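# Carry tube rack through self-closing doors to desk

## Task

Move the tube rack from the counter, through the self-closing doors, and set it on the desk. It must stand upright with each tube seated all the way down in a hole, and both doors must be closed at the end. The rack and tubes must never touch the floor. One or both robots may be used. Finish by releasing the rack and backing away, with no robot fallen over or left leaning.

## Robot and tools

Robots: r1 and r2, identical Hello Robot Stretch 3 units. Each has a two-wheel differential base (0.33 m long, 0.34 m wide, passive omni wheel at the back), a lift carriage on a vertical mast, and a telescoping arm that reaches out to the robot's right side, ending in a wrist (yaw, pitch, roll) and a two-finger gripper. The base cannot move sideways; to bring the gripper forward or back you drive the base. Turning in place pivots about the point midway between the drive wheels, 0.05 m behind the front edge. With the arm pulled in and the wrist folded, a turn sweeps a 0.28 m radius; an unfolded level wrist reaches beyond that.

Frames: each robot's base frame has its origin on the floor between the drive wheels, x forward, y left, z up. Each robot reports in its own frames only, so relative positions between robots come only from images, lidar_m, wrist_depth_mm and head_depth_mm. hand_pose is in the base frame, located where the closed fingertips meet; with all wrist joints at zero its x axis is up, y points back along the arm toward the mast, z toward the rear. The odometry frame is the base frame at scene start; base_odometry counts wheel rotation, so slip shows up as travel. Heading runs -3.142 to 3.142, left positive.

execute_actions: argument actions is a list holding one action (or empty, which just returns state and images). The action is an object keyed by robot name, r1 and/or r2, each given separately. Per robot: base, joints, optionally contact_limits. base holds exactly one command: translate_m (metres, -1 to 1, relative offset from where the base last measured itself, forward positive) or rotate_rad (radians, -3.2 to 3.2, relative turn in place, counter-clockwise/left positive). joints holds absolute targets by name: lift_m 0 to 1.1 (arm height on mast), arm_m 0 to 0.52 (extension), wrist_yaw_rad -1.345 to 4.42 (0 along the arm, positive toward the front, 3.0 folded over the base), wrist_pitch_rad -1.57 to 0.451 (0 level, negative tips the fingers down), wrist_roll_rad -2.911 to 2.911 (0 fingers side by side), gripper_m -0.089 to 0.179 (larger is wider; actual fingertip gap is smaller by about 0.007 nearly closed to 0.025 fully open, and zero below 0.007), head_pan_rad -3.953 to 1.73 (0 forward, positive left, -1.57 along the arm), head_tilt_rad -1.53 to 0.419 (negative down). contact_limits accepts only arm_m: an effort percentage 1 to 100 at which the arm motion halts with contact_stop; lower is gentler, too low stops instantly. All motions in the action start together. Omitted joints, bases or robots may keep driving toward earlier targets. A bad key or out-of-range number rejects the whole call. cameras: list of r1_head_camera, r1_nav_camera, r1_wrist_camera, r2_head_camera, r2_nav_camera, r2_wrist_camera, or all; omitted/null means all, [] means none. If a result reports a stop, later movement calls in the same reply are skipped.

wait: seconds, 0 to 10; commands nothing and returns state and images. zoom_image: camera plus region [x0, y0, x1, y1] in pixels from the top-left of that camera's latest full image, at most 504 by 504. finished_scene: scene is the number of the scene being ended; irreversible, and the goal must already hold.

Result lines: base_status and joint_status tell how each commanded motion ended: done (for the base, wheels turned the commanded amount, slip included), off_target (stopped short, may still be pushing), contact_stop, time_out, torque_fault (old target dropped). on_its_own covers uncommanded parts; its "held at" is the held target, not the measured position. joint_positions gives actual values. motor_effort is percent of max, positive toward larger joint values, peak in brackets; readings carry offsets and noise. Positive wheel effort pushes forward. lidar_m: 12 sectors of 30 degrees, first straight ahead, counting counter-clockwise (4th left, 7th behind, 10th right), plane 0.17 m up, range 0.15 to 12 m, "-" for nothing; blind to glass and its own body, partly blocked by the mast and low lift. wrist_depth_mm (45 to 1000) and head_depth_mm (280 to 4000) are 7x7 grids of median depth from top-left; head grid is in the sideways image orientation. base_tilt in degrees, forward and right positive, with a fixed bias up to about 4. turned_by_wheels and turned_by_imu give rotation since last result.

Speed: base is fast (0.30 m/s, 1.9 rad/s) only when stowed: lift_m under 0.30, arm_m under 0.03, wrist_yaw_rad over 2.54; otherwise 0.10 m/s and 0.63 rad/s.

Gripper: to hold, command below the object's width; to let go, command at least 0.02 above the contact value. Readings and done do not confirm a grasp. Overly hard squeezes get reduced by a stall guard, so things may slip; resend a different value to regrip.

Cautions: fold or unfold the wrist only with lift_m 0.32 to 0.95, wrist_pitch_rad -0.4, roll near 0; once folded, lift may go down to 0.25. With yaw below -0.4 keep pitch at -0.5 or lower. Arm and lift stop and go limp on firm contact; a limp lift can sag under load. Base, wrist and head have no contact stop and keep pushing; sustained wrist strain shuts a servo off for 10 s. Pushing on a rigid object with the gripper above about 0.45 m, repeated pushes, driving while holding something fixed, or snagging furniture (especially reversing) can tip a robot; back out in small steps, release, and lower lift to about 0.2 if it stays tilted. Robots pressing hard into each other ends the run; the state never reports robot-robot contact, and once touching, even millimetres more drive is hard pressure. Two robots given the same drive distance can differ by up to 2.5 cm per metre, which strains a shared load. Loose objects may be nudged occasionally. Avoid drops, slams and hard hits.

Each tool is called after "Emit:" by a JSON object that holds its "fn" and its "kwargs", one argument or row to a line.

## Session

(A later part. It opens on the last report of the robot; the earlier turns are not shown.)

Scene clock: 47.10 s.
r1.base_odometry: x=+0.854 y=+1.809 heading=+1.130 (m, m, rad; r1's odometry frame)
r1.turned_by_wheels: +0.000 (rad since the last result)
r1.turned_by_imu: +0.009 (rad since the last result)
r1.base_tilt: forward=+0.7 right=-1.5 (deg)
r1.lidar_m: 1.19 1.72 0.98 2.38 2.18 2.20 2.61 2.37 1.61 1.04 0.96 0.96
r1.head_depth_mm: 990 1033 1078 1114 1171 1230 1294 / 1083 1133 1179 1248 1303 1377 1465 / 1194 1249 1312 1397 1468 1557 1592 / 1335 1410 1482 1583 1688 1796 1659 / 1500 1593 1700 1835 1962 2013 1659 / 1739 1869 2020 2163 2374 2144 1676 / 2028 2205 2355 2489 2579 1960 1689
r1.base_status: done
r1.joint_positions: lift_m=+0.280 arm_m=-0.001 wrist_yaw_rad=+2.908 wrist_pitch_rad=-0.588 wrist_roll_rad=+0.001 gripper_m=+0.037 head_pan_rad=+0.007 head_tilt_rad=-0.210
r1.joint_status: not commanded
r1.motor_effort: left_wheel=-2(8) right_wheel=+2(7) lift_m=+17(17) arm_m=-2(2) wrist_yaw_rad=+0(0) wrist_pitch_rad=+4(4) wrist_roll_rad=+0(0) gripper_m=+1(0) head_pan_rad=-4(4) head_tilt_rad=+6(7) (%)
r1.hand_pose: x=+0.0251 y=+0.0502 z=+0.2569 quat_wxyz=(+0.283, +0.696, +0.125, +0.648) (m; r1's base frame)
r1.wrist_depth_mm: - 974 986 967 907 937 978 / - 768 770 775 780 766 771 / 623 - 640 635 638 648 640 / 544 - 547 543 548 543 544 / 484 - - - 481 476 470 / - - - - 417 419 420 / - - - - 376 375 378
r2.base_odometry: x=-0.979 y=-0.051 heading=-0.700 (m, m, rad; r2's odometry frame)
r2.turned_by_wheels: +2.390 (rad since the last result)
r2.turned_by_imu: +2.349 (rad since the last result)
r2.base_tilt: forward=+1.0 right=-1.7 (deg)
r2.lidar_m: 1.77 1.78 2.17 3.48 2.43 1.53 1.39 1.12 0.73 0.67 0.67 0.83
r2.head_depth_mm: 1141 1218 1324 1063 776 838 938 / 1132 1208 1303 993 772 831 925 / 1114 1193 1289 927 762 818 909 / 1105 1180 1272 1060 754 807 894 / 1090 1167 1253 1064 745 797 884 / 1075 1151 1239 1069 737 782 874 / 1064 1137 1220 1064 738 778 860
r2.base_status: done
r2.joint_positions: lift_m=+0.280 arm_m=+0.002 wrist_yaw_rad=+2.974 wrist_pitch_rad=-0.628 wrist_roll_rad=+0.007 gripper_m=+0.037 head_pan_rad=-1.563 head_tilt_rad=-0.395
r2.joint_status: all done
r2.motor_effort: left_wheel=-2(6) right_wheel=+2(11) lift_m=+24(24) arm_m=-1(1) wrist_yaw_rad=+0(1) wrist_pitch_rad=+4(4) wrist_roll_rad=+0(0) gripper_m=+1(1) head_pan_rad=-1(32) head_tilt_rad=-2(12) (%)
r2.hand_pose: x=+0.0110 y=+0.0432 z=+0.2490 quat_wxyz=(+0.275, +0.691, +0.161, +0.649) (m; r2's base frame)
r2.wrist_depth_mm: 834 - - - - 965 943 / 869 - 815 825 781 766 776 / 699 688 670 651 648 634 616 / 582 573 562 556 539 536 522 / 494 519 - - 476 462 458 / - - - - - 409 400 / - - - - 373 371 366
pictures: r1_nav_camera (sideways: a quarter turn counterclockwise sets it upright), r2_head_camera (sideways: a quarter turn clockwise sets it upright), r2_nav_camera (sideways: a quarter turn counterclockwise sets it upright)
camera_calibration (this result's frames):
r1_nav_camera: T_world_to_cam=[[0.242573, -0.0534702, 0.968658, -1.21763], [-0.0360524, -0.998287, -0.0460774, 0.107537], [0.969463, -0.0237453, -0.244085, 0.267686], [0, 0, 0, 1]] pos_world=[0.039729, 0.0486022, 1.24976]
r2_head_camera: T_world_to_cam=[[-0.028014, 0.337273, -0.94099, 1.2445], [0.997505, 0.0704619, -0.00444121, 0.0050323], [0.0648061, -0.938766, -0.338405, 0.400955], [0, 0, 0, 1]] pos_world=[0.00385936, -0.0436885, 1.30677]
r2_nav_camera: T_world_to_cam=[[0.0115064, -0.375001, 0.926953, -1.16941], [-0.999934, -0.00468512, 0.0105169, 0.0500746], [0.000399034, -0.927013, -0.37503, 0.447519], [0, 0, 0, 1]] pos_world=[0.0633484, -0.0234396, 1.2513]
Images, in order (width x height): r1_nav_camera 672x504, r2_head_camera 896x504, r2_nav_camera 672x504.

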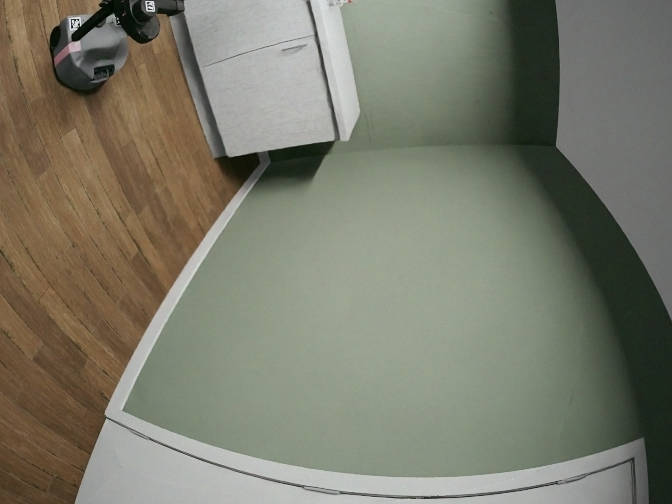

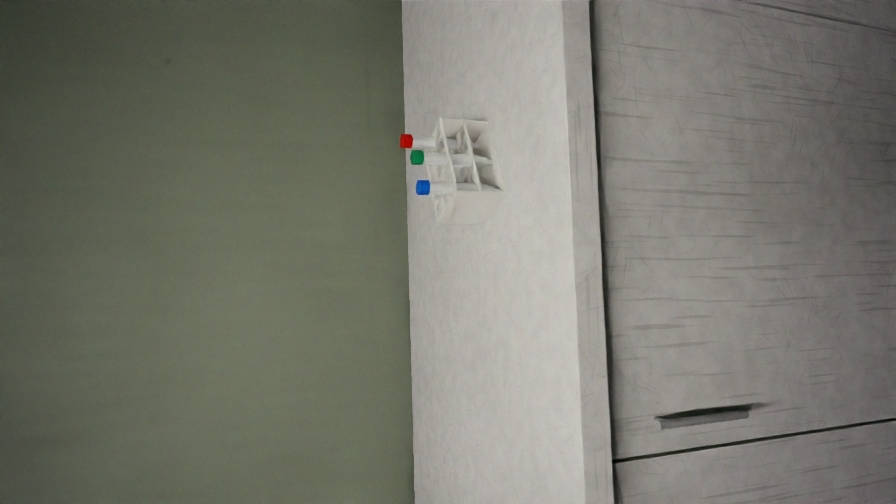

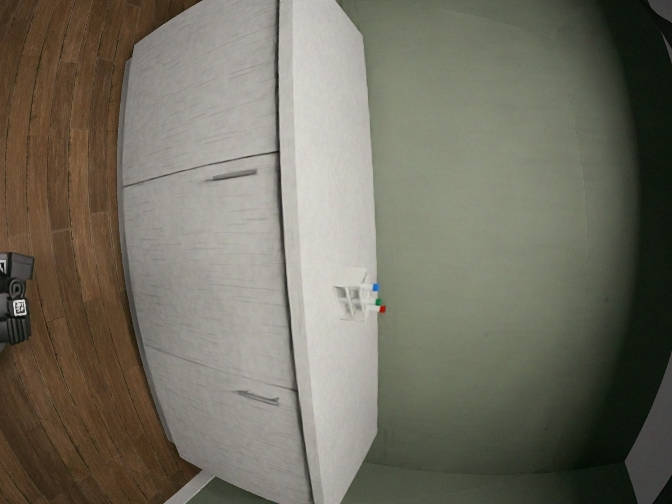

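Emit:
{"fn": "execute_actions", "kwargs": {
  "actions": [
    {"r1":{"base":{"rotate_rad":-0.87},"joints":{"lift_m":0.78,"wrist_pitch_rad":-0.4}},"r2":{"base":{"rotate_rad":1.11},"joints":{"lift_m":0.92,"wrist_pitch_rad":-0.4}}}
  ],
  "cameras": []
}}

Emit:
{"fn": "execute_actions", "kwargs": {
  "actions": [
    {"r1":{"joints":{"wrist_yaw_rad":1.57,"gripper_m":0.12,"head_pan_rad":-0.5}},"r2":{"base":{"translate_m":-0.28}}}
  ],
  "cameras": []
}}

Emit:
{"fn": "execute_actions", "kwargs": {
  "actions": [
    {"r1":{"joints":{"wrist_pitch_rad":0,"arm_m":0.5}},"r2":{"base":{"rotate_rad":-1.01}}}
  ],
  "cameras": []
}}

Emit:
{"fn": "execute_actions", "kwargs": {
  "actions": [
    {"r2":{"joints":{"wrist_yaw_rad":0,"gripper_m":0.179}}}
  ],
  "cameras": ["r1_nav_camera","r1_wrist_camera","r2_head_camera","r2_wrist_camera"]
}}

Scene clock: 66.23 s.
r1.base_odometry: x=+0.854 y=+1.809 heading=+0.260 (m, m, rad; r1's odometry frame)
r1.turned_by_wheels: -0.870 (rad since the last result)
r1.turned_by_imu: -0.869 (rad since the last result)
r1.base_tilt: forward=+0.7 right=-1.5 (deg)
r1.lidar_m: 0.96 1.00 1.40 1.06 1.81 2.24 2.17 2.29 2.45 2.38 1.32 0.99
r1.head_depth_mm: 822 855 901 938 996 1061 1107 / 823 859 904 947 1003 1061 1125 / 821 867 906 950 1006 1063 1122 / 828 865 907 955 1010 1066 1128 / 827 866 910 952 1001 1060 1121 / 818 857 900 952 1011 1068 1133 / 827 866 914 960 1011 1075 1137
r1.base_status: done
r1.joint_positions: lift_m=+0.780 arm_m=-0.001 wrist_yaw_rad=+2.908 wrist_pitch_rad=-0.421 wrist_roll_rad=+0.001 gripper_m=+0.037 head_pan_rad=+0.007 head_tilt_rad=-0.210
r1.joint_status: all done
r1.motor_effort: left_wheel=+1(8) right_wheel=-1(5) lift_m=+36(37) arm_m=-2(1) wrist_yaw_rad=+0(0) wrist_pitch_rad=+7(9) wrist_roll_rad=+0(0) gripper_m=+0(0) head_pan_rad=-4(5) head_tilt_rad=+7(7) (%)
r1.hand_pose: x=+0.0307 y=+0.0739 z=+0.7917 quat_wxyz=(+0.228, +0.704, +0.066, +0.669) (m; r1's base frame)
r1.wrist_depth_mm: - - - - - - 897 / - - - - - - 930 / - - - - - - 941 / - - - - - - 970 / - - - - - - - / - - - - - - - / 944 939 959 942 932 963 936
r2.base_odometry: x=-0.979 y=-0.051 heading=+0.410 (m, m, rad; r2's odometry frame)
r2.turned_by_wheels: +1.110 (rad since the last result)
r2.turned_by_imu: +1.093 (rad since the last result)
r2.base_tilt: forward=+1.0 right=-1.7 (deg)
r2.lidar_m: 2.27 3.48 0.99 1.50 1.39 1.03 0.71 0.67 0.68 0.87 1.77 1.79
r2.head_depth_mm: 1399 1462 1547 1066 873 928 989 / 1563 1654 1746 1066 1011 1080 1135 / 1790 1889 2009 2157 2183 1621 1389 / 1797 1928 2083 2257 2315 1751 1429 / 1685 1804 1921 2077 2183 1747 1433 / 1583 1684 1801 1943 2044 1740 1385 / 1501 1597 1702 1814 1919 1745 1389
r2.base_status: done
r2.joint_positions: lift_m=+0.920 arm_m=+0.002 wrist_yaw_rad=+2.974 wrist_pitch_rad=-0.421 wrist_roll_rad=+0.007 gripper_m=+0.037 head_pan_rad=-1.563 head_tilt_rad=-0.396
r2.joint_status: all done
r2.motor_effort: left_wheel=-2(6) right_wheel=+2(8) lift_m=+43(43) arm_m=-1(1) wrist_yaw_rad=+1(0) wrist_pitch_rad=+7(7) wrist_roll_rad=+0(0) gripper_m=+1(0) head_pan_rad=-2(2) head_tilt_rad=-2(2) (%)
r2.hand_pose: x=+0.0161 y=+0.0736 z=+0.9316 quat_wxyz=(+0.206, +0.704, +0.089, +0.674) (m; r2's base frame)
r2.wrist_depth_mm: - - - - - - - / - - - - - - - / - - - - - - - / - - - - - - - / - - - - - - - / - - - - - - - / - - - - - - -
pictures: none
No camera images: the call's "cameras" was empty. Leave "cameras" out to get every camera's image.

Scene clock: 70.13 s.
r1.base_odometry: x=+0.854 y=+1.809 heading=+0.260 (m, m, rad; r1's odometry frame)
r1.turned_by_wheels: +0.000 (rad since the last result)
r1.turned_by_imu: -0.001 (rad since the last result)
r1.base_tilt: forward=+0.8 right=-1.4 (deg)
r1.lidar_m: 0.96 1.00 1.40 1.24 1.82 2.24 2.18 2.28 2.45 2.37 1.32 0.99
r1.head_depth_mm: 1095 1147 1209 1277 1355 1444 1527 / 1036 1080 1121 1191 1270 1344 1434 / 986 1028 1083 1138 1198 1273 1333 / 934 976 1025 1072 1124 1178 1248 / 894 931 974 1019 1070 1118 1193 / 858 892 933 971 1011 1061 1112 / 819 855 884 924 964 1011 1058
r1.base_status: not commanded
r1.joint_positions: lift_m=+0.780 arm_m=-0.001 wrist_yaw_rad=+1.573 wrist_pitch_rad=-0.421 wrist_roll_rad=+0.001 gripper_m=+0.120 head_pan_rad=-0.493 head_tilt_rad=-0.210
r1.joint_status: all done
r1.motor_effort: left_wheel=+2(1) right_wheel=-2(1) lift_m=+36(36) arm_m=-2(2) wrist_yaw_rad=-3(4) wrist_pitch_rad=+7(7) wrist_roll_rad=+0(0) gripper_m=+1(80) head_pan_rad=-5(44) head_tilt_rad=+7(7) (%)
r1.hand_pose: x=+0.2027 y=-0.1436 z=+0.7917 quat_wxyz=(+0.593, +0.594, -0.384, +0.385) (m; r1's base frame)
r1.wrist_depth_mm: 792 806 808 820 804 808 812 / 896 889 883 890 892 892 896 / 988 998 983 982 981 990 995 / - - - - - - - / - - - - - - - / - - - - - - - / 952 937 932 945 930 939 937
r2.base_odometry: x=-1.236 y=-0.162 heading=+0.410 (m, m, rad; r2's odometry frame)
r2.turned_by_wheels: +0.000 (rad since the last result)
r2.turned_by_imu: -0.002 (rad since the last result)
r2.base_tilt: forward=+0.9 right=-1.6 (deg)
r2.lidar_m: 2.47 1.17 1.17 1.32 1.22 0.68 0.47 0.44 0.44 0.57 1.93 1.96
r2.head_depth_mm: 1150 1202 1265 1066 701 586 613 / 1286 1358 1434 1067 700 693 732 / 1461 1564 1655 1066 777 831 892 / 1689 1805 1958 1066 937 1036 1115 / 1847 1960 2134 2239 2042 1623 1434 / 1747 1861 1982 2122 2220 1752 1390 / 1648 1740 1858 1981 2096 1751 1384
r2.base_status: done
r2.joint_positions: lift_m=+0.920 arm_m=+0.002 wrist_yaw_rad=+2.974 wrist_pitch_rad=-0.421 wrist_roll_rad=+0.007 gripper_m=+0.037 head_pan_rad=-1.563 head_tilt_rad=-0.396
r2.joint_status: not commanded
r2.motor_effort: left_wheel=-1(4) right_wheel=+2(3) lift_m=+43(43) arm_m=-1(1) wrist_yaw_rad=+0(0) wrist_pitch_rad=+7(7) wrist_roll_rad=+0(0) gripper_m=+0(0) head_pan_rad=-3(3) head_tilt_rad=-2(2) (%)
r2.hand_pose: x=+0.0161 y=+0.0736 z=+0.9316 quat_wxyz=(+0.206, +0.704, +0.089, +0.674) (m; r2's base frame)
r2.wrist_depth_mm: 907 - - - - - - / 940 - - - - - - / - - - - - - - / - - - - - - - / - - - - - - - / - - - - - - - / - - - - - - -
pictures: none
No camera images: the call's "cameras" was empty. Leave "cameras" out to get every camera's image.

Scene clock: 75.00 s.
r1.base_odometry: x=+0.854 y=+1.809 heading=+0.260 (m, m, rad; r1's odometry frame)
r1.turned_by_wheels: +0.000 (rad since the last result)
r1.turned_by_imu: -0.001 (rad since the last result)
r1.base_tilt: forward=+0.8 right=-1.4 (deg)
r1.lidar_m: 0.96 1.00 1.40 1.15 1.82 2.24 2.18 2.29 2.45 2.38 1.32 0.99
r1.head_depth_mm: 1087 1152 1207 1276 1364 1443 1514 / 1034 1080 1113 1185 1271 1343 1438 / 989 1025 1070 1135 1197 1270 1337 / 934 978 1028 1067 1129 1184 1252 / 894 934 974 1020 1069 1129 1182 / 857 890 931 967 1016 1065 1111 / 819 852 887 926 964 1005 1056
r1.base_status: not commanded
r1.joint_positions: lift_m=+0.780 arm_m=+0.500 wrist_yaw_rad=+1.571 wrist_pitch_rad=-0.024 wrist_roll_rad=+0.001 gripper_m=+0.120 head_pan_rad=-0.493 head_tilt_rad=-0.210
r1.joint_status: all done
r1.motor_effort: left_wheel=+2(2) right_wheel=-2(1) lift_m=+36(36) arm_m=+4(5) wrist_yaw_rad=-1(3) wrist_pitch_rad=+9(9) wrist_roll_rad=+0(0) gripper_m=+0(1) head_pan_rad=-4(4) head_tilt_rad=+7(6) (%)
r1.hand_pose: x=+0.2342 y=-0.6445 z=+0.8880 quat_wxyz=(+0.506, +0.506, -0.494, +0.494) (m; r1's base frame)
r1.wrist_depth_mm: 804 805 818 791 794 798 805 / 828 842 836 832 829 833 831 / 852 870 871 851 848 864 855 / 886 919 886 894 887 892 907 / 973 933 928 942 930 937 947 / 955 - 962 978 969 969 996 / - - - - - - -
r2.base_odometry: x=-1.236 y=-0.162 heading=-0.600 (m, m, rad; r2's odometry frame)
r2.turned_by_wheels: -1.010 (rad since the last result)
r2.turned_by_imu: -0.996 (rad since the last result)
r2.base_tilt: forward=+0.9 right=-1.7 (deg)
r2.lidar_m: 1.94 1.98 2.56 1.16 1.29 1.30 1.22 0.65 0.46 0.44 0.45 0.59
r2.head_depth_mm: 905 967 1042 1086 702 521 541 / 903 966 1039 1088 701 522 551 / 898 965 1035 1086 661 522 553 / 899 962 1035 1086 640 522 554 / 896 962 1033 1078 701 521 554 / 896 960 1030 1081 700 522 565 / 895 957 1032 1077 699 522 566
r2.base_status: done
r2.joint_positions: lift_m=+0.920 arm_m=+0.002 wrist_yaw_rad=+2.974 wrist_pitch_rad=-0.421 wrist_roll_rad=+0.007 gripper_m=+0.037 head_pan_rad=-1.563 head_tilt_rad=-0.396
r2.joint_status: not commanded
r2.motor_effort: left_wheel=+2(5) right_wheel=-3(6) lift_m=+42(43) arm_m=-1(1) wrist_yaw_rad=+0(0) wrist_pitch_rad=+7(7) wrist_roll_rad=+0(0) gripper_m=+1(0) head_pan_rad=-3(2) head_tilt_rad=-2(2) (%)
r2.hand_pose: x=+0.0161 y=+0.0736 z=+0.9316 quat_wxyz=(+0.206, +0.704, +0.089, +0.674) (m; r2's base frame)
r2.wrist_depth_mm: - - - - - - - / - - - - - - - / - - - - - - - / - - - - - - - / - - - - - - - / - - - - - - - / - - - - - - -
pictures: none
No camera images: the call's "cameras" was empty. Leave "cameras" out to get every camera's image.

Scene clock: 77.50 s.
r1.base_odometry: x=+0.854 y=+1.809 heading=+0.260 (m, m, rad; r1's odometry frame)
r1.turned_by_wheels: +0.000 (rad since the last result)
r1.turned_by_imu: -0.001 (rad since the last result)
r1.base_tilt: forward=+0.8 right=-1.5 (deg)
r1.lidar_m: 0.96 1.00 1.40 1.15 1.82 2.24 2.18 2.27 2.45 2.38 1.32 0.99
r1.head_depth_mm: 1101 1154 1211 1274 1357 1443 1511 / 1036 1079 1117 1188 1264 1344 1431 / 983 1026 1080 1132 1191 1265 1335 / 935 980 1020 1071 1132 1196 1250 / 898 934 968 1021 1066 1123 1190 / 860 895 928 965 1012 1062 1113 / 822 853 881 923 963 1007 1051
r1.base_status: not commanded
r1.joint_positions: lift_m=+0.780 arm_m=+0.500 wrist_yaw_rad=+1.571 wrist_pitch_rad=-0.024 wrist_roll_rad=+0.001 gripper_m=+0.120 head_pan_rad=-0.493 head_tilt_rad=-0.210
r1.joint_status: not commanded
r1.motor_effort: left_wheel=+2(2) right_wheel=-2(1) lift_m=+35(36) arm_m=+5(5) wrist_yaw_rad=-1(1) wrist_pitch_rad=+9(10) wrist_roll_rad=+0(0) gripper_m=+0(0) head_pan_rad=-5(5) head_tilt_rad=+6(7) (%)
r1.hand_pose: x=+0.2342 y=-0.6445 z=+0.8880 quat_wxyz=(+0.506, +0.506, -0.494, +0.494) (m; r1's base frame)
r1.wrist_depth_mm: 806 811 804 794 793 811 800 / 831 821 827 835 837 836 824 / 867 860 863 866 848 871 877 / 893 896 903 899 893 898 921 / 936 926 924 923 924 938 923 / 952 - 973 970 970 962 995 / - - - - - - -
r2.base_odometry: x=-1.236 y=-0.162 heading=-0.600 (m, m, rad; r2's odometry frame)
r2.turned_by_wheels: +0.000 (rad since the last result)
r2.turned_by_imu: +0.000 (rad since the last result)
r2.base_tilt: forward=+1.0 right=-1.7 (deg)
r2.lidar_m: 1.93 1.97 2.56 1.17 1.30 1.29 1.22 0.65 0.46 0.44 0.45 0.59
r2.head_depth_mm: 901 970 1044 1090 700 522 - / 900 967 1043 1086 701 531 556 / 899 961 1036 1085 664 541 - / 897 961 1037 1086 640 522 562 / 898 960 1033 1086 700 532 568 / 897 961 1032 1079 700 522 563 / 896 958 1029 1080 699 522 566
r2.base_status: not commanded
r2.joint_positions: lift_m=+0.920 arm_m=+0.002 wrist_yaw_rad=+0.003 wrist_pitch_rad=-0.421 wrist_roll_rad=+0.007 gripper_m=+0.179 head_pan_rad=-1.563 head_tilt_rad=-0.396
r2.joint_status: all done
r2.motor_effort: left_wheel=+2(2) right_wheel=-3(3) lift_m=+43(43) arm_m=-1(0) wrist_yaw_rad=-2(2) wrist_pitch_rad=+7(7) wrist_roll_rad=+0(0) gripper_m=+1(85) head_pan_rad=-2(2) head_tilt_rad=-2(2) (%)
r2.hand_pose: x=-0.0208 y=-0.3713 z=+0.9316 quat_wxyz=(+0.689, +0.148, -0.694, -0.148) (m; r2's base frame)
r2.wrist_depth_mm: 734 753 747 369 745 774 757 / 537 523 477 386 477 476 461 / 365 359 348 339 335 329 322 / 272 266 263 257 253 250 250 / 227 223 222 224 225 220 221 / 278 285 280 282 283 284 - / 332 324 322 324 328 329 346
pictures: r1_nav_camera (sideways: a quarter turn counterclockwise sets it upright), r1_wrist_camera, r2_head_camera (sideways: a quarter turn clockwise sets it upright), r2_wrist_camera
camera_calibration (this result's frames):
r1_nav_camera: T_world_to_cam=[[0.187262, -0.163197, 0.968659, -1.21729], [-0.51014, -0.858857, -0.0460775, 0.110429], [0.839458, -0.485522, -0.244085, 0.268478], [0, 0, 0, 1]] pos_world=[0.0589102, 0.0265362, 1.24976]
r1_wrist_camera: T_world_to_cam=[[-0.0331839, -0.998916, -0.0326558, -0.610085], [-0.251537, 0.0399692, -0.967022, 0.967775], [0.967279, -0.0238754, -0.25259, 0.14536], [0, 0, 0, 1]] pos_world=[0.0825824, -0.644634, 0.952654]
r2_head_camera: T_world_to_cam=[[-0.0279802, 0.337413, -0.940941, 1.24444], [0.997512, 0.0703596, -0.00443205, 0.00502033], [0.0647088, -0.938724, -0.338542, 0.401134], [0, 0, 0, 1]] pos_world=[0.00385485, -0.0436889, 1.30677]
r2_wrist_camera: T_world_to_cam=[[-0.99857, -0.048976, -0.0214269, -0.0146075], [-0.00984414, 0.562429, -0.826787, 1.00946], [0.0525438, -0.825394, -0.562107, 0.377893], [0, 0, 0, 1]] pos_world=[-0.0245053, -0.256553, 1.04671]
Images, in order (width x height): r1_nav_camera 672x504, r1_wrist_camera 644x364, r2_head_camera 896x504, r2_wrist_camera 644x364.

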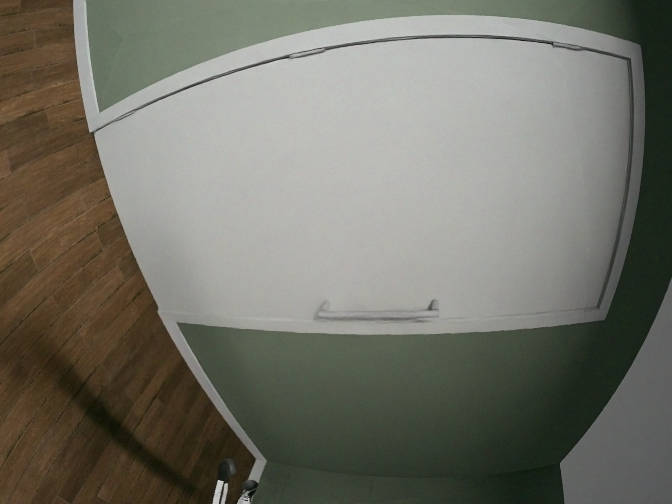

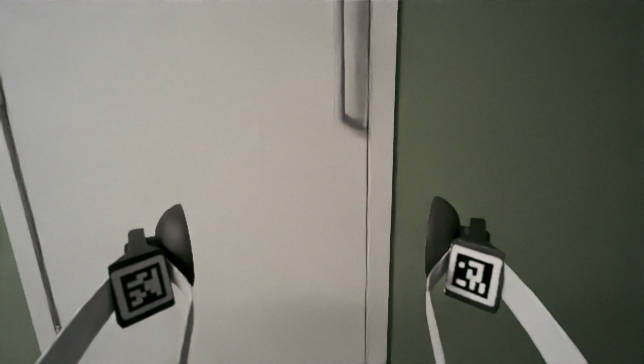

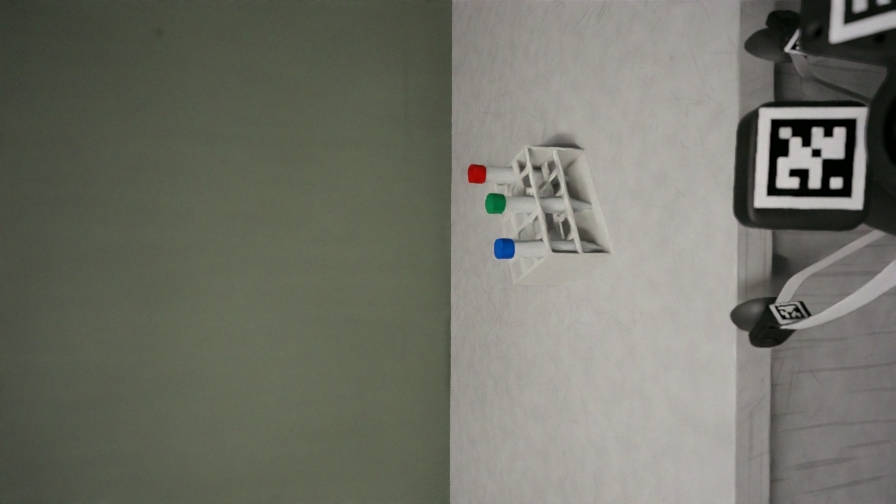

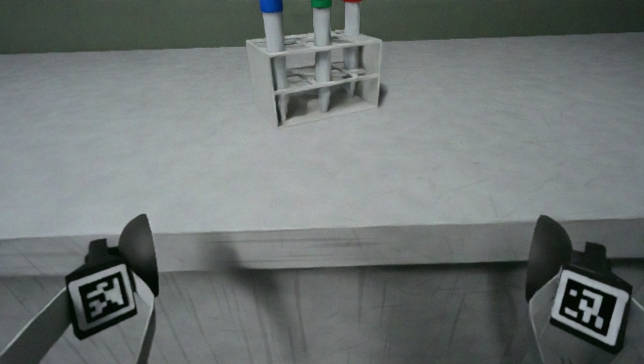

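Emit:
{"fn": "execute_actions", "kwargs": {
  "actions": [
    {"r1":{"joints":{"arm_m":0.52,"wrist_yaw_rad":1.35,"lift_m":0.86},"base":{"translate_m":0.55}},"r2":{"base":{"translate_m":-0.045},"joints":{"wrist_yaw_rad":0.3,"wrist_pitch_rad":0,"lift_m":0.83,"head_tilt_rad":-0.7}}}
  ],
  "cameras": []
}}

Emit:
{"fn": "execute_actions", "kwargs": {
  "actions": [
    {"r2":{"joints":{"arm_m":0.15}}}
  ],
  "cameras": ["r1_wrist_camera","r2_head_camera","r2_wrist_camera"]
}}

Scene clock: 92.63 s.
r1.base_odometry: x=+1.385 y=+1.950 heading=+0.260 (m, m, rad; r1's odometry frame)
r1.turned_by_wheels: +0.000 (rad since the last result)
r1.turned_by_imu: +0.001 (rad since the last result)
r1.base_tilt: forward=+0.9 right=-1.4 (deg)
r1.lidar_m: 0.41 0.42 0.60 1.68 1.78 2.81 2.72 2.85 2.47 1.41 0.56 0.42
r1.head_depth_mm: 434 457 482 509 541 574 614 / 412 432 453 479 505 537 570 / 392 410 429 452 476 504 534 / 373 390 408 427 449 473 500 / 357 372 387 404 425 445 469 / 341 355 370 386 403 422 443 / 327 340 353 368 384 402 420
r1.base_status: done
r1.joint_positions: lift_m=+0.860 arm_m=+0.519 wrist_yaw_rad=+1.353 wrist_pitch_rad=-0.024 wrist_roll_rad=+0.001 gripper_m=+0.120 head_pan_rad=-0.493 head_tilt_rad=-0.210
r1.joint_status: all done
r1.motor_effort: left_wheel=+1(6) right_wheel=+0(2) lift_m=+36(37) arm_m=+4(6) wrist_yaw_rad=-2(2) wrist_pitch_rad=+9(9) wrist_roll_rad=+0(0) gripper_m=+0(0) head_pan_rad=-5(4) head_tilt_rad=+7(7) (%)
r1.hand_pose: x=+0.2282 y=-0.7189 z=+0.9681 quat_wxyz=(+0.557, +0.450, -0.546, +0.436) (m; r1's base frame)
r1.wrist_depth_mm: 254 264 274 292 301 331 354 / 260 275 284 305 312 342 367 / 272 283 296 314 323 359 386 / 278 290 305 328 339 374 408 / 288 298 319 342 346 397 424 / 297 - 336 353 365 424 451 / 304 327 349 369 393 434 479
r2.base_odometry: x=-1.273 y=-0.137 heading=-0.600 (m, m, rad; r2's odometry frame)
r2.turned_by_wheels: +0.000 (rad since the last result)
r2.turned_by_imu: -0.001 (rad since the last result)
r2.base_tilt: forward=+1.0 right=-1.7 (deg)
r2.lidar_m: 1.98 2.03 2.62 3.70 1.81 1.25 1.17 0.66 0.46 0.44 0.45 0.59
r2.head_depth_mm: 900 1013 815 604 606 730 - / 900 1011 817 606 607 731 - / 893 1008 778 609 607 - - / 893 1009 701 609 593 - 1104 / 893 1003 785 612 610 776 1013 / 890 1002 829 613 629 765 1018 / 892 997 830 613 613 766 1022
r2.base_status: done
r2.joint_positions: lift_m=+0.830 arm_m=+0.002 wrist_yaw_rad=+0.297 wrist_pitch_rad=-0.024 wrist_roll_rad=+0.007 gripper_m=+0.179 head_pan_rad=-1.563 head_tilt_rad=-0.691
r2.joint_status: all done
r2.motor_effort: left_wheel=+1(3) right_wheel=-2(7) lift_m=+24(37) arm_m=-1(1) wrist_yaw_rad=+2(4) wrist_pitch_rad=+8(9) wrist_roll_rad=+0(0) gripper_m=+0(1) head_pan_rad=-3(3) head_tilt_rad=-4(19) (%)
r2.hand_pose: x=+0.0534 y=-0.3916 z=+0.9387 quat_wxyz=(+0.698, +0.114, -0.700, +0.096) (m; r2's base frame)
r2.wrist_depth_mm: - 967 874 810 768 714 659 / - - 888 841 775 730 698 / - - 918 877 783 748 710 / 537 519 516 437 379 490 485 / 287 309 281 278 274 273 285 / 272 231 220 204 190 189 - / 316 285 253 211 186 172 161
pictures: none
No camera images: the call's "cameras" was empty. Leave "cameras" out to get every camera's image.

Scene clock: 94.97 s.
r1.base_odometry: x=+1.385 y=+1.950 heading=+0.260 (m, m, rad; r1's odometry frame)
r1.turned_by_wheels: +0.000 (rad since the last result)
r1.turned_by_imu: -0.001 (rad since the last result)
r1.base_tilt: forward=+0.8 right=-1.5 (deg)
r1.lidar_m: 0.41 0.42 0.60 1.69 1.78 2.81 2.73 2.86 2.46 1.42 0.56 0.42
r1.head_depth_mm: 435 457 482 510 541 575 615 / 412 433 455 479 506 537 570 / 392 410 430 451 475 502 533 / 373 390 407 428 450 473 500 / 357 371 388 406 425 446 469 / 341 354 370 386 403 423 444 / 328 340 353 368 384 402 421
r1.base_status: not commanded
r1.joint_positions: lift_m=+0.860 arm_m=+0.519 wrist_yaw_rad=+1.353 wrist_pitch_rad=-0.024 wrist_roll_rad=+0.001 gripper_m=+0.120 head_pan_rad=-0.493 head_tilt_rad=-0.210
r1.joint_status: not commanded
r1.motor_effort: left_wheel=+1(1) right_wheel=-1(1) lift_m=+37(36) arm_m=+4(4) wrist_yaw_rad=-3(3) wrist_pitch_rad=+9(9) wrist_roll_rad=+0(0) gripper_m=+0(0) head_pan_rad=-4(5) head_tilt_rad=+7(7) (%)
r1.hand_pose: x=+0.2282 y=-0.7189 z=+0.9681 quat_wxyz=(+0.557, +0.450, -0.546, +0.436) (m; r1's base frame)
r1.wrist_depth_mm: 253 264 275 292 300 331 353 / 260 274 283 304 314 346 370 / 270 285 295 314 326 360 385 / 276 293 307 326 337 374 405 / 288 297 318 341 349 398 423 / 298 - 334 352 366 419 449 / 303 326 348 371 396 432 484
r2.base_odometry: x=-1.273 y=-0.137 heading=-0.600 (m, m, rad; r2's odometry frame)
r2.turned_by_wheels: +0.000 (rad since the last result)
r2.turned_by_imu: +0.000 (rad since the last result)
r2.base_tilt: forward=+0.9 right=-1.6 (deg)
r2.lidar_m: 1.98 2.02 2.62 3.68 1.82 1.25 1.17 0.65 0.46 0.44 0.45 0.60
r2.head_depth_mm: 898 1016 812 627 - 783 1049 / 899 1012 816 630 - 783 1010 / 898 1006 780 630 - 773 1011 / 894 1009 699 645 627 760 1010 / 889 1004 786 611 611 762 1015 / 889 1004 825 613 611 765 1017 / 889 999 829 614 613 767 1019
r2.base_status: not commanded
r2.joint_positions: lift_m=+0.830 arm_m=+0.150 wrist_yaw_rad=+0.298 wrist_pitch_rad=-0.024 wrist_roll_rad=+0.007 gripper_m=+0.179 head_pan_rad=-1.563 head_tilt_rad=-0.691
r2.joint_status: all done
r2.motor_effort: left_wheel=+2(2) right_wheel=-3(2) lift_m=+23(24) arm_m=+2(3) wrist_yaw_rad=+1(2) wrist_pitch_rad=+8(8) wrist_roll_rad=+0(0) gripper_m=+1(0) head_pan_rad=-2(2) head_tilt_rad=-4(4) (%)
r2.hand_pose: x=+0.0537 y=-0.5390 z=+0.9388 quat_wxyz=(+0.698, +0.114, -0.700, +0.096) (m; r2's base frame)
r2.wrist_depth_mm: 856 789 726 686 640 591 554 / 908 817 743 672 624 604 572 / 907 835 766 691 237 615 590 / 521 517 514 230 246 422 475 / 285 310 280 231 247 248 282 / 208 188 193 191 190 188 - / 141 146 146 146 145 144 135
pictures: r1_wrist_camera, r2_head_camera (sideways: a quarter turn clockwise sets it upright), r2_wrist_camera
camera_calibration (this result's frames):
r1_wrist_camera: T_world_to_cam=[[-0.248478, -0.968086, -0.032674, -0.610651], [-0.236421, 0.0933246, -0.967159, 1.08176], [0.939342, -0.232593, -0.252065, 0.02547], [0, 0, 0, 1]] pos_world=[0.0800923, -0.686194, 1.0327]
r2_head_camera: T_world_to_cam=[[-0.0299275, 0.596791, -0.801839, 1.06302], [0.997524, 0.0689028, 0.0140517, -0.0190416], [0.0636348, -0.799433, -0.597376, 0.737932], [0, 0, 0, 1]] pos_world=[0.00384976, -0.0431599, 1.29346]
r2_wrist_camera: T_world_to_cam=[[-0.939602, -0.342265, -0.0019231, -0.127811], [-0.066356, 0.18767, -0.979988, 1.05536], [0.335776, -0.920671, -0.199047, -0.167871], [0, 0, 0, 1]] pos_world=[0.00630502, -0.396359, 1.00058]
Images, in order (width x height): r1_wrist_camera 644x364, r2_head_camera 896x504, r2_wrist_camera 644x364.

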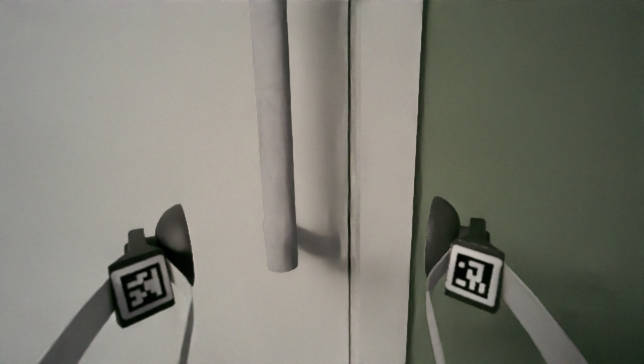

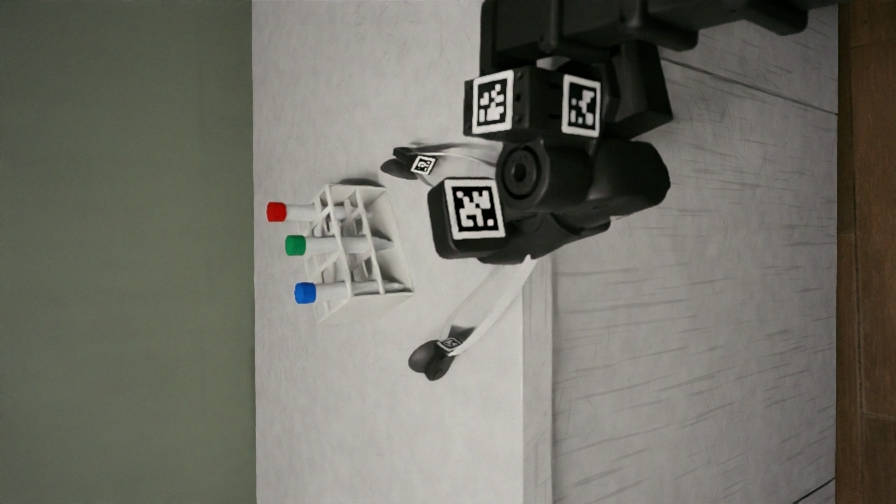

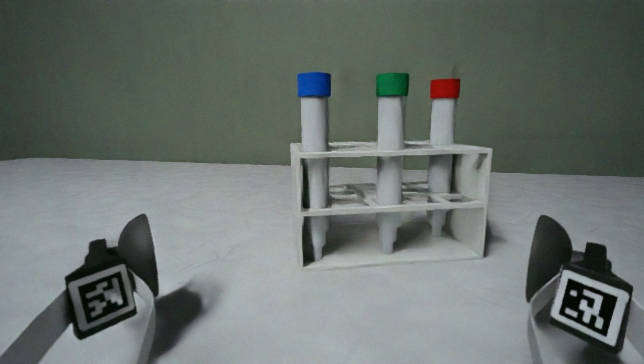

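Emit:
{"fn": "execute_actions", "kwargs": {
  "actions": [
    {"r1":{"joints":{"arm_m":0.51,"lift_m":0.92},"base":{"translate_m":0.17}},"r2":{"joints":{"arm_m":0.27}}}
  ],
  "cameras": ["r1_wrist_camera","r2_head_camera","r2_wrist_camera"]
}}

Scene clock: 103.77 s.
r1.base_odometry: x=+1.550 y=+1.994 heading=+0.259 (m, m, rad; r1's odometry frame)
r1.turned_by_wheels: -0.001 (rad since the last result)
r1.turned_by_imu: -0.043 (rad since the last result)
r1.base_tilt: forward=+0.9 right=-1.6 (deg)
r1.lidar_m: 0.25 0.25 0.34 0.91 1.40 2.43 2.90 2.98 2.50 0.99 0.35 0.25
r1.head_depth_mm: - - 286 297 316 335 358 / - - - 284 293 310 330 / - - - - - 290 306 / - - - - - - 287 / - - - - - - - / - - - - - - - / - - - - - - -
r1.base_status: done
r1.joint_positions: lift_m=+0.920 arm_m=+0.510 wrist_yaw_rad=+1.372 wrist_pitch_rad=-0.025 wrist_roll_rad=+0.001 gripper_m=+0.120 head_pan_rad=-0.493 head_tilt_rad=-0.210
r1.joint_status: all done
r1.on_its_own: right_wheel is at rest, and its effort (+24) is outside its rest range (-18 to +18); wrist_yaw_rad is at rest, and its effort (-18) is outside its rest range (-12 to +12)
r1.motor_effort: left_wheel=-16(23) right_wheel=+24(31) lift_m=+36(39) arm_m=-4(7) wrist_yaw_rad=-18(18) wrist_pitch_rad=+9(9) wrist_roll_rad=+0(0) gripper_m=-6(3) head_pan_rad=-5(5) head_tilt_rad=+7(7) (%)
r1.hand_pose: x=+0.2292 y=-0.7057 z=+1.0278 quat_wxyz=(+0.553, +0.455, -0.541, +0.441) (m; r1's base frame)
r1.wrist_depth_mm: 143 149 158 100 177 177 207 / 148 154 164 104 185 185 216 / 152 159 170 108 192 193 226 / 157 165 176 113 199 201 237 / 162 168 183 117 208 214 248 / 168 - 190 124 218 243 265 / - 184 198 129 225 231 282
r2.base_odometry: x=-1.273 y=-0.137 heading=-0.600 (m, m, rad; r2's odometry frame)
r2.turned_by_wheels: +0.000 (rad since the last result)
r2.turned_by_imu: -0.012 (rad since the last result)
r2.base_tilt: forward=+0.7 right=-2.2 (deg)
r2.lidar_m: 1.98 2.02 2.59 3.69 1.34 1.25 1.17 0.66 0.46 0.44 0.45 0.59
r2.head_depth_mm: 914 1028 823 - - 806 1099 / 910 1025 864 - 625 778 1097 / 907 1021 874 - 624 777 1028 / 903 1016 685 593 624 776 1033 / 898 1015 840 616 624 774 1031 / 898 1008 841 619 623 777 1026 / 898 1009 844 621 623 776 1029
r2.base_status: not commanded
r2.joint_positions: lift_m=+0.831 arm_m=+0.269 wrist_yaw_rad=+0.303 wrist_pitch_rad=+0.033 wrist_roll_rad=+0.006 gripper_m=+0.179 head_pan_rad=-1.565 head_tilt_rad=-0.695
r2.joint_status: all done
r2.motor_effort: left_wheel=+0(12) right_wheel=-1(3) lift_m=+5(27) arm_m=+5(19) wrist_yaw_rad=-2(10) wrist_pitch_rad=-12(46) wrist_roll_rad=+1(13) gripper_m=+1(1) head_pan_rad=-1(3) head_tilt_rad=-2(4) (%)
r2.hand_pose: x=+0.0552 y=-0.6596 z=+0.9540 quat_wxyz=(+0.695, +0.096, -0.702, +0.118) (m; r2's base frame)
r2.wrist_depth_mm: 743 665 615 581 547 508 480 / 750 692 643 590 551 518 491 / 789 699 635 119 547 515 499 / 786 744 190 189 199 534 509 / 410 455 116 123 154 350 405 / 280 125 127 141 160 146 - / 178 170 119 127 162 157 170
pictures: r1_wrist_camera, r2_head_camera (sideways: a quarter turn clockwise sets it upright), r2_wrist_camera
camera_calibration (this result's frames):
r1_wrist_camera: T_world_to_cam=[[-0.230027, -0.972637, -0.0326333, -0.603114], [-0.239336, 0.0890417, -0.966845, 1.13581], [0.943295, -0.21459, -0.253269, 0.0557231], [0, 0, 0, 1]] pos_world=[0.0805451, -0.675788, 1.09258]
r2_head_camera: T_world_to_cam=[[-0.0291523, 0.600302, -0.799242, 1.05963], [0.997616, 0.0675095, 0.0143177, -0.0193885], [0.0625514, -0.796919, -0.600839, 0.742444], [0, 0, 0, 1]] pos_world=[0.00379192, -0.0431198, 1.29327]
r2_wrist_camera: T_world_to_cam=[[-0.937951, -0.346759, 0.00234043, -0.174715], [-0.0518764, 0.133641, -0.989671, 1.06578], [0.342864, -0.928385, -0.143338, -0.335034], [0, 0, 0, 1]] pos_world=[0.00628582, -0.514056, 1.00716]
Images, in order (width x height): r1_wrist_camera 644x364, r2_head_camera 896x504, r2_wrist_camera 644x364.

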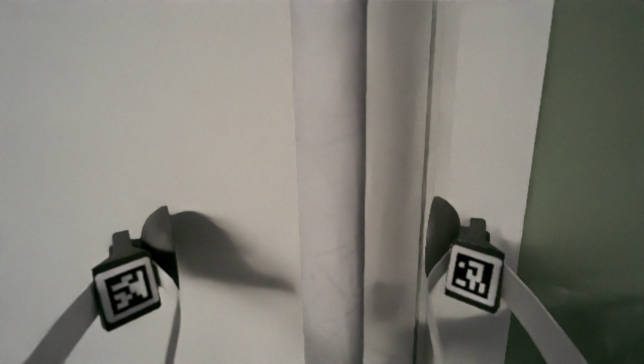

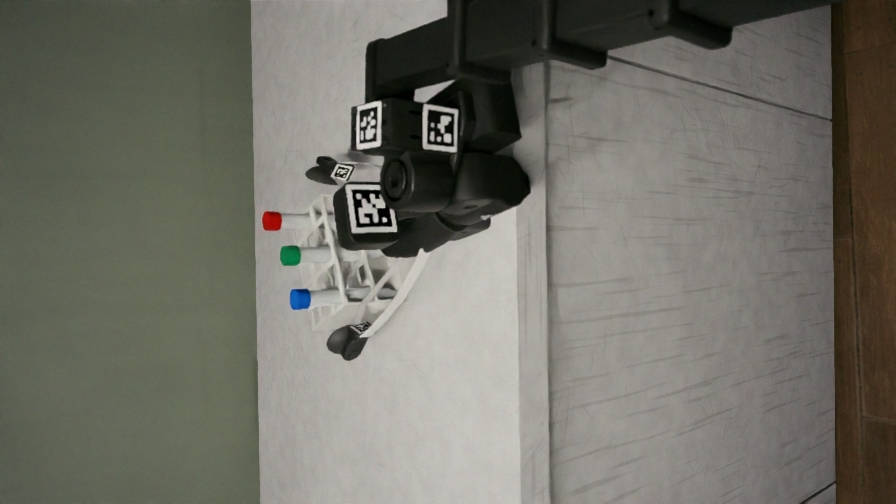

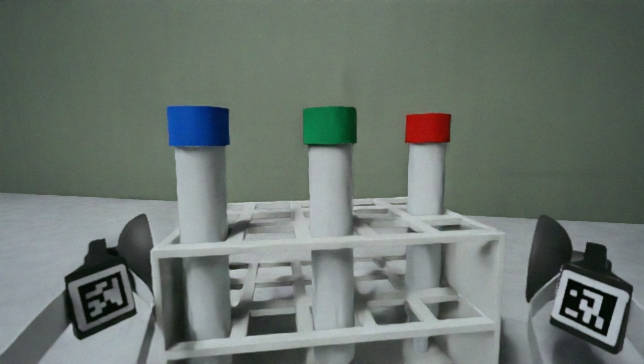

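Emit:
{"fn": "execute_actions", "kwargs": {
  "actions": [
    {"r1":{"joints":{"gripper_m":-0.03}},"r2":{"joints":{"lift_m":0.855,"wrist_pitch_rad":0}}}
  ],
  "cameras": ["r2_wrist_camera"]
}}

Emit:
{"fn": "execute_actions", "kwargs": {
  "actions": [
    {"r1":{"joints":{"arm_m":0.47,"wrist_yaw_rad":1.4},"base":{"translate_m":-0.2}},"r2":{"joints":{"gripper_m":0.07}}}
  ],
  "cameras": ["r2_wrist_camera","r1_wrist_camera"]
}}

Scene clock: 110.37 s.
r1.base_odometry: x=+1.550 y=+1.994 heading=+0.259 (m, m, rad; r1's odometry frame)
r1.turned_by_wheels: +0.001 (rad since the last result)
r1.turned_by_imu: -0.004 (rad since the last result)
r1.base_tilt: forward=+0.7 right=-1.3 (deg)
r1.lidar_m: 0.25 0.25 0.34 0.90 1.40 2.42 2.89 2.97 2.50 1.00 0.35 0.26
r1.head_depth_mm: - - 286 298 316 336 359 / - - - 285 293 311 330 / - - - - - 291 306 / - - - - - - 287 / - - - - - - - / - - - - - - - / - - - - - - -
r1.base_status: not commanded
r1.joint_positions: lift_m=+0.920 arm_m=+0.510 wrist_yaw_rad=+1.341 wrist_pitch_rad=-0.023 wrist_roll_rad=+0.001 gripper_m=-0.026 head_pan_rad=-0.493 head_tilt_rad=-0.209
r1.joint_status: gripper_m off_target (ended at -0.026, target -0.030)
r1.motor_effort: left_wheel=-6(16) right_wheel=+8(24) lift_m=+35(36) arm_m=+0(5) wrist_yaw_rad=+7(50) wrist_pitch_rad=+8(10) wrist_roll_rad=+0(0) gripper_m=-23(97) head_pan_rad=-5(5) head_tilt_rad=+6(7) (%)
r1.hand_pose: x=+0.2275 y=-0.7131 z=+1.0284 quat_wxyz=(+0.559, +0.446, -0.549, +0.433) (m; r1's base frame)
r1.wrist_depth_mm: 143 150 159 101 181 185 219 / 147 155 165 105 187 193 230 / 152 160 172 109 193 202 240 / 156 165 178 113 202 213 252 / 161 171 181 117 208 238 265 / 167 177 186 122 218 250 281 / 173 182 200 130 231 265 298
r2.base_odometry: x=-1.273 y=-0.137 heading=-0.600 (m, m, rad; r2's odometry frame)
r2.turned_by_wheels: +0.000 (rad since the last result)
r2.turned_by_imu: -0.006 (rad since the last result)
r2.base_tilt: forward=+1.0 right=-1.6 (deg)
r2.lidar_m: 1.99 2.01 2.59 3.70 1.41 1.25 1.17 0.67 0.46 0.44 0.45 0.58
r2.head_depth_mm: 909 1021 844 - 647 801 1099 / 904 1019 873 - 612 771 1096 / 901 1014 897 - 613 768 1028 / 894 1006 683 583 612 766 1024 / 891 1005 818 607 610 766 1020 / 889 999 819 608 611 766 1021 / 888 995 822 610 610 764 1017
r2.base_status: not commanded
r2.joint_positions: lift_m=+0.855 arm_m=+0.270 wrist_yaw_rad=+0.302 wrist_pitch_rad=-0.017 wrist_roll_rad=+0.007 gripper_m=+0.179 head_pan_rad=-1.565 head_tilt_rad=-0.695
r2.joint_status: all done
r2.motor_effort: left_wheel=+1(3) right_wheel=-1(12) lift_m=+43(50) arm_m=+1(5) wrist_yaw_rad=-1(3) wrist_pitch_rad=+6(11) wrist_roll_rad=+0(1) gripper_m=+0(0) head_pan_rad=-3(2) head_tilt_rad=-2(2) (%)
r2.hand_pose: x=+0.0545 y=-0.6591 z=+0.9649 quat_wxyz=(+0.698, +0.113, -0.700, +0.100) (m; r2's base frame)
r2.wrist_depth_mm: 679 651 602 554 514 487 467 / 714 668 600 571 525 507 470 / 750 679 612 115 538 518 491 / 697 694 183 188 545 533 497 / 363 379 114 120 143 343 362 / 265 113 116 144 158 139 - / 178 170 118 127 162 151 171
pictures: r2_wrist_camera
camera_calibration (this result's frames):
r2_wrist_camera: T_world_to_cam=[[-0.938483, -0.345321, -0.00159922, -0.170435], [-0.0648939, 0.180908, -0.981357, 1.10031], [0.339172, -0.920883, -0.192188, -0.280428], [0, 0, 0, 1]] pos_world=[0.00656646, -0.516151, 1.02563]
Images, in order (width x height): r2_wrist_camera 644x364.

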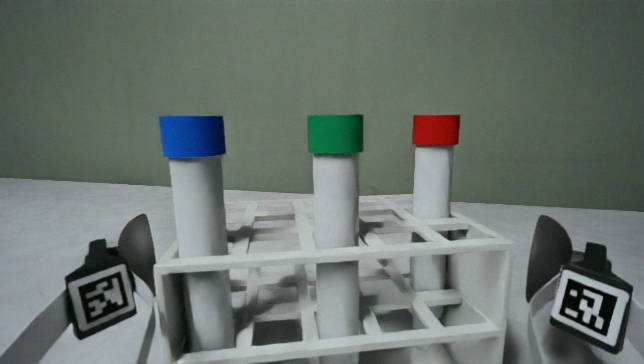

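Scene clock: 113.50 s.
r1.base_odometry: x=+1.356 y=+1.942 heading=+0.259 (m, m, rad; r1's odometry frame)
r1.turned_by_wheels: +0.000 (rad since the last result)
r1.turned_by_imu: -0.071 (rad since the last result)
r1.base_tilt: forward=+0.7 right=-1.5 (deg)
r1.lidar_m: 0.38 0.43 0.57 1.29 1.71 2.26 2.70 2.75 2.56 2.41 0.47 0.39
r1.head_depth_mm: 354 372 392 413 437 464 493 / 343 360 378 398 421 445 472 / 334 348 365 384 404 428 453 / 323 338 354 371 391 411 436 / 314 327 342 359 377 396 418 / 305 318 332 348 365 383 403 / 297 309 323 337 353 370 389
r1.base_status: done
r1.joint_positions: lift_m=+0.920 arm_m=+0.470 wrist_yaw_rad=+1.383 wrist_pitch_rad=-0.023 wrist_roll_rad=+0.002 gripper_m=-0.023 head_pan_rad=-0.494 head_tilt_rad=-0.209
r1.joint_status: all done
r1.on_its_own: gripper_m is held at -0.024, not at your -0.030, by its stall guard, which is not easing now; wrist_yaw_rad is at rest, and its effort (+14) is outside its rest range (-12 to +12)
r1.motor_effort: left_wheel=+0(51) right_wheel=-1(26) lift_m=+35(36) arm_m=-7(24) wrist_yaw_rad=+14(90) wrist_pitch_rad=+8(12) wrist_roll_rad=+0(1) gripper_m=-20(29) head_pan_rad=-4(4) head_tilt_rad=+6(7) (%)
r1.hand_pose: x=+0.2298 y=-0.6631 z=+1.0283 quat_wxyz=(+0.550, +0.458, -0.540, +0.444) (m; r1's base frame)
r1.wrist_depth_mm: 169 171 171 106 174 470 527 / 175 177 178 110 181 494 555 / 182 183 184 114 188 517 584 / 190 191 191 119 195 545 604 / 196 198 199 123 204 571 646 / 205 206 208 128 546 604 683 / 214 215 218 215 223 636 722
r2.base_odometry: x=-1.273 y=-0.137 heading=-0.600 (m, m, rad; r2's odometry frame)
r2.turned_by_wheels: +0.000 (rad since the last result)
r2.turned_by_imu: +0.000 (rad since the last result)
r2.base_tilt: forward=+0.9 right=-1.6 (deg)
r2.lidar_m: 1.98 2.02 2.59 3.69 1.30 1.25 1.17 0.67 0.46 0.44 0.45 0.58
r2.head_depth_mm: 907 1022 846 - 647 800 1094 / 901 1013 872 - 615 769 1097 / 898 1010 897 - 612 767 1028 / 893 1005 662 585 613 766 1023 / 892 1001 799 607 612 764 1019 / 886 1003 821 610 610 765 1021 / 885 994 823 610 609 763 1022
r2.base_status: not commanded
r2.joint_positions: lift_m=+0.855 arm_m=+0.270 wrist_yaw_rad=+0.300 wrist_pitch_rad=-0.017 wrist_roll_rad=+0.007 gripper_m=+0.079 head_pan_rad=-1.565 head_tilt_rad=-0.695
r2.joint_status: gripper_m off_target (ended at +0.079, target +0.070)
r2.on_its_own: gripper_m is held at +0.077, not at your +0.070, by its stall guard, which is still easing
r2.motor_effort: left_wheel=+0(1) right_wheel=-1(1) lift_m=+43(42) arm_m=+1(2) wrist_yaw_rad=+1(2) wrist_pitch_rad=+6(6) wrist_roll_rad=+0(0) gripper_m=-31(100) head_pan_rad=-2(3) head_tilt_rad=-2(2) (%)
r2.hand_pose: x=+0.0541 y=-0.6592 z=+0.9649 quat_wxyz=(+0.698, +0.112, -0.701, +0.099) (m; r2's base frame)
r2.wrist_depth_mm: 707 648 593 561 519 494 463 / 717 658 624 565 543 497 472 / 755 696 110 584 540 517 483 / 689 690 116 594 179 524 497 / 365 397 113 129 146 150 346 / 249 - 117 144 164 149 256 / 193 177 118 131 164 157 174
pictures: r1_wrist_camera, r2_wrist_camera
camera_calibration (this result's frames):
r1_wrist_camera: T_world_to_cam=[[-0.219097, -0.975117, -0.0338017, -0.564492], [-0.238188, 0.087049, -0.96731, 1.13158], [0.946183, -0.203884, -0.251333, 0.0688689], [0, 0, 0, 1]] pos_world=[0.080688, -0.634908, 1.09282]
r2_wrist_camera: T_world_to_cam=[[-0.93907, -0.343721, -0.00161025, -0.169774], [-0.0646382, 0.181193, -0.981321, 1.10041], [0.337593, -0.921425, -0.192371, -0.280506], [0, 0, 0, 1]] pos_world=[0.00639542, -0.516207, 1.02562]
Images, in order (width x height): r1_wrist_camera 644x364, r2_wrist_camera 644x364.

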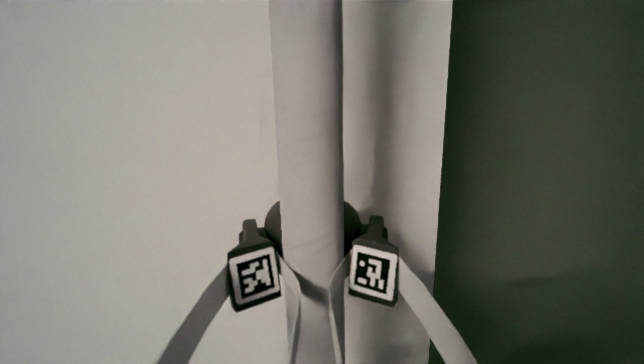

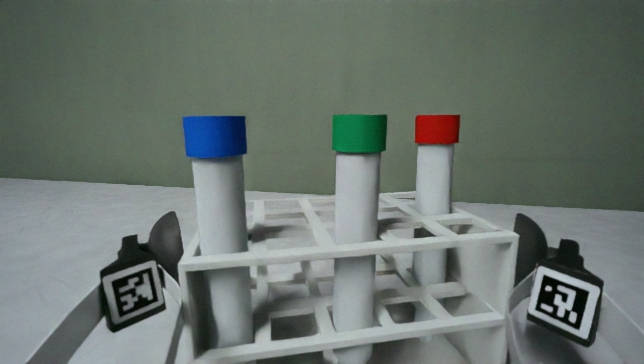

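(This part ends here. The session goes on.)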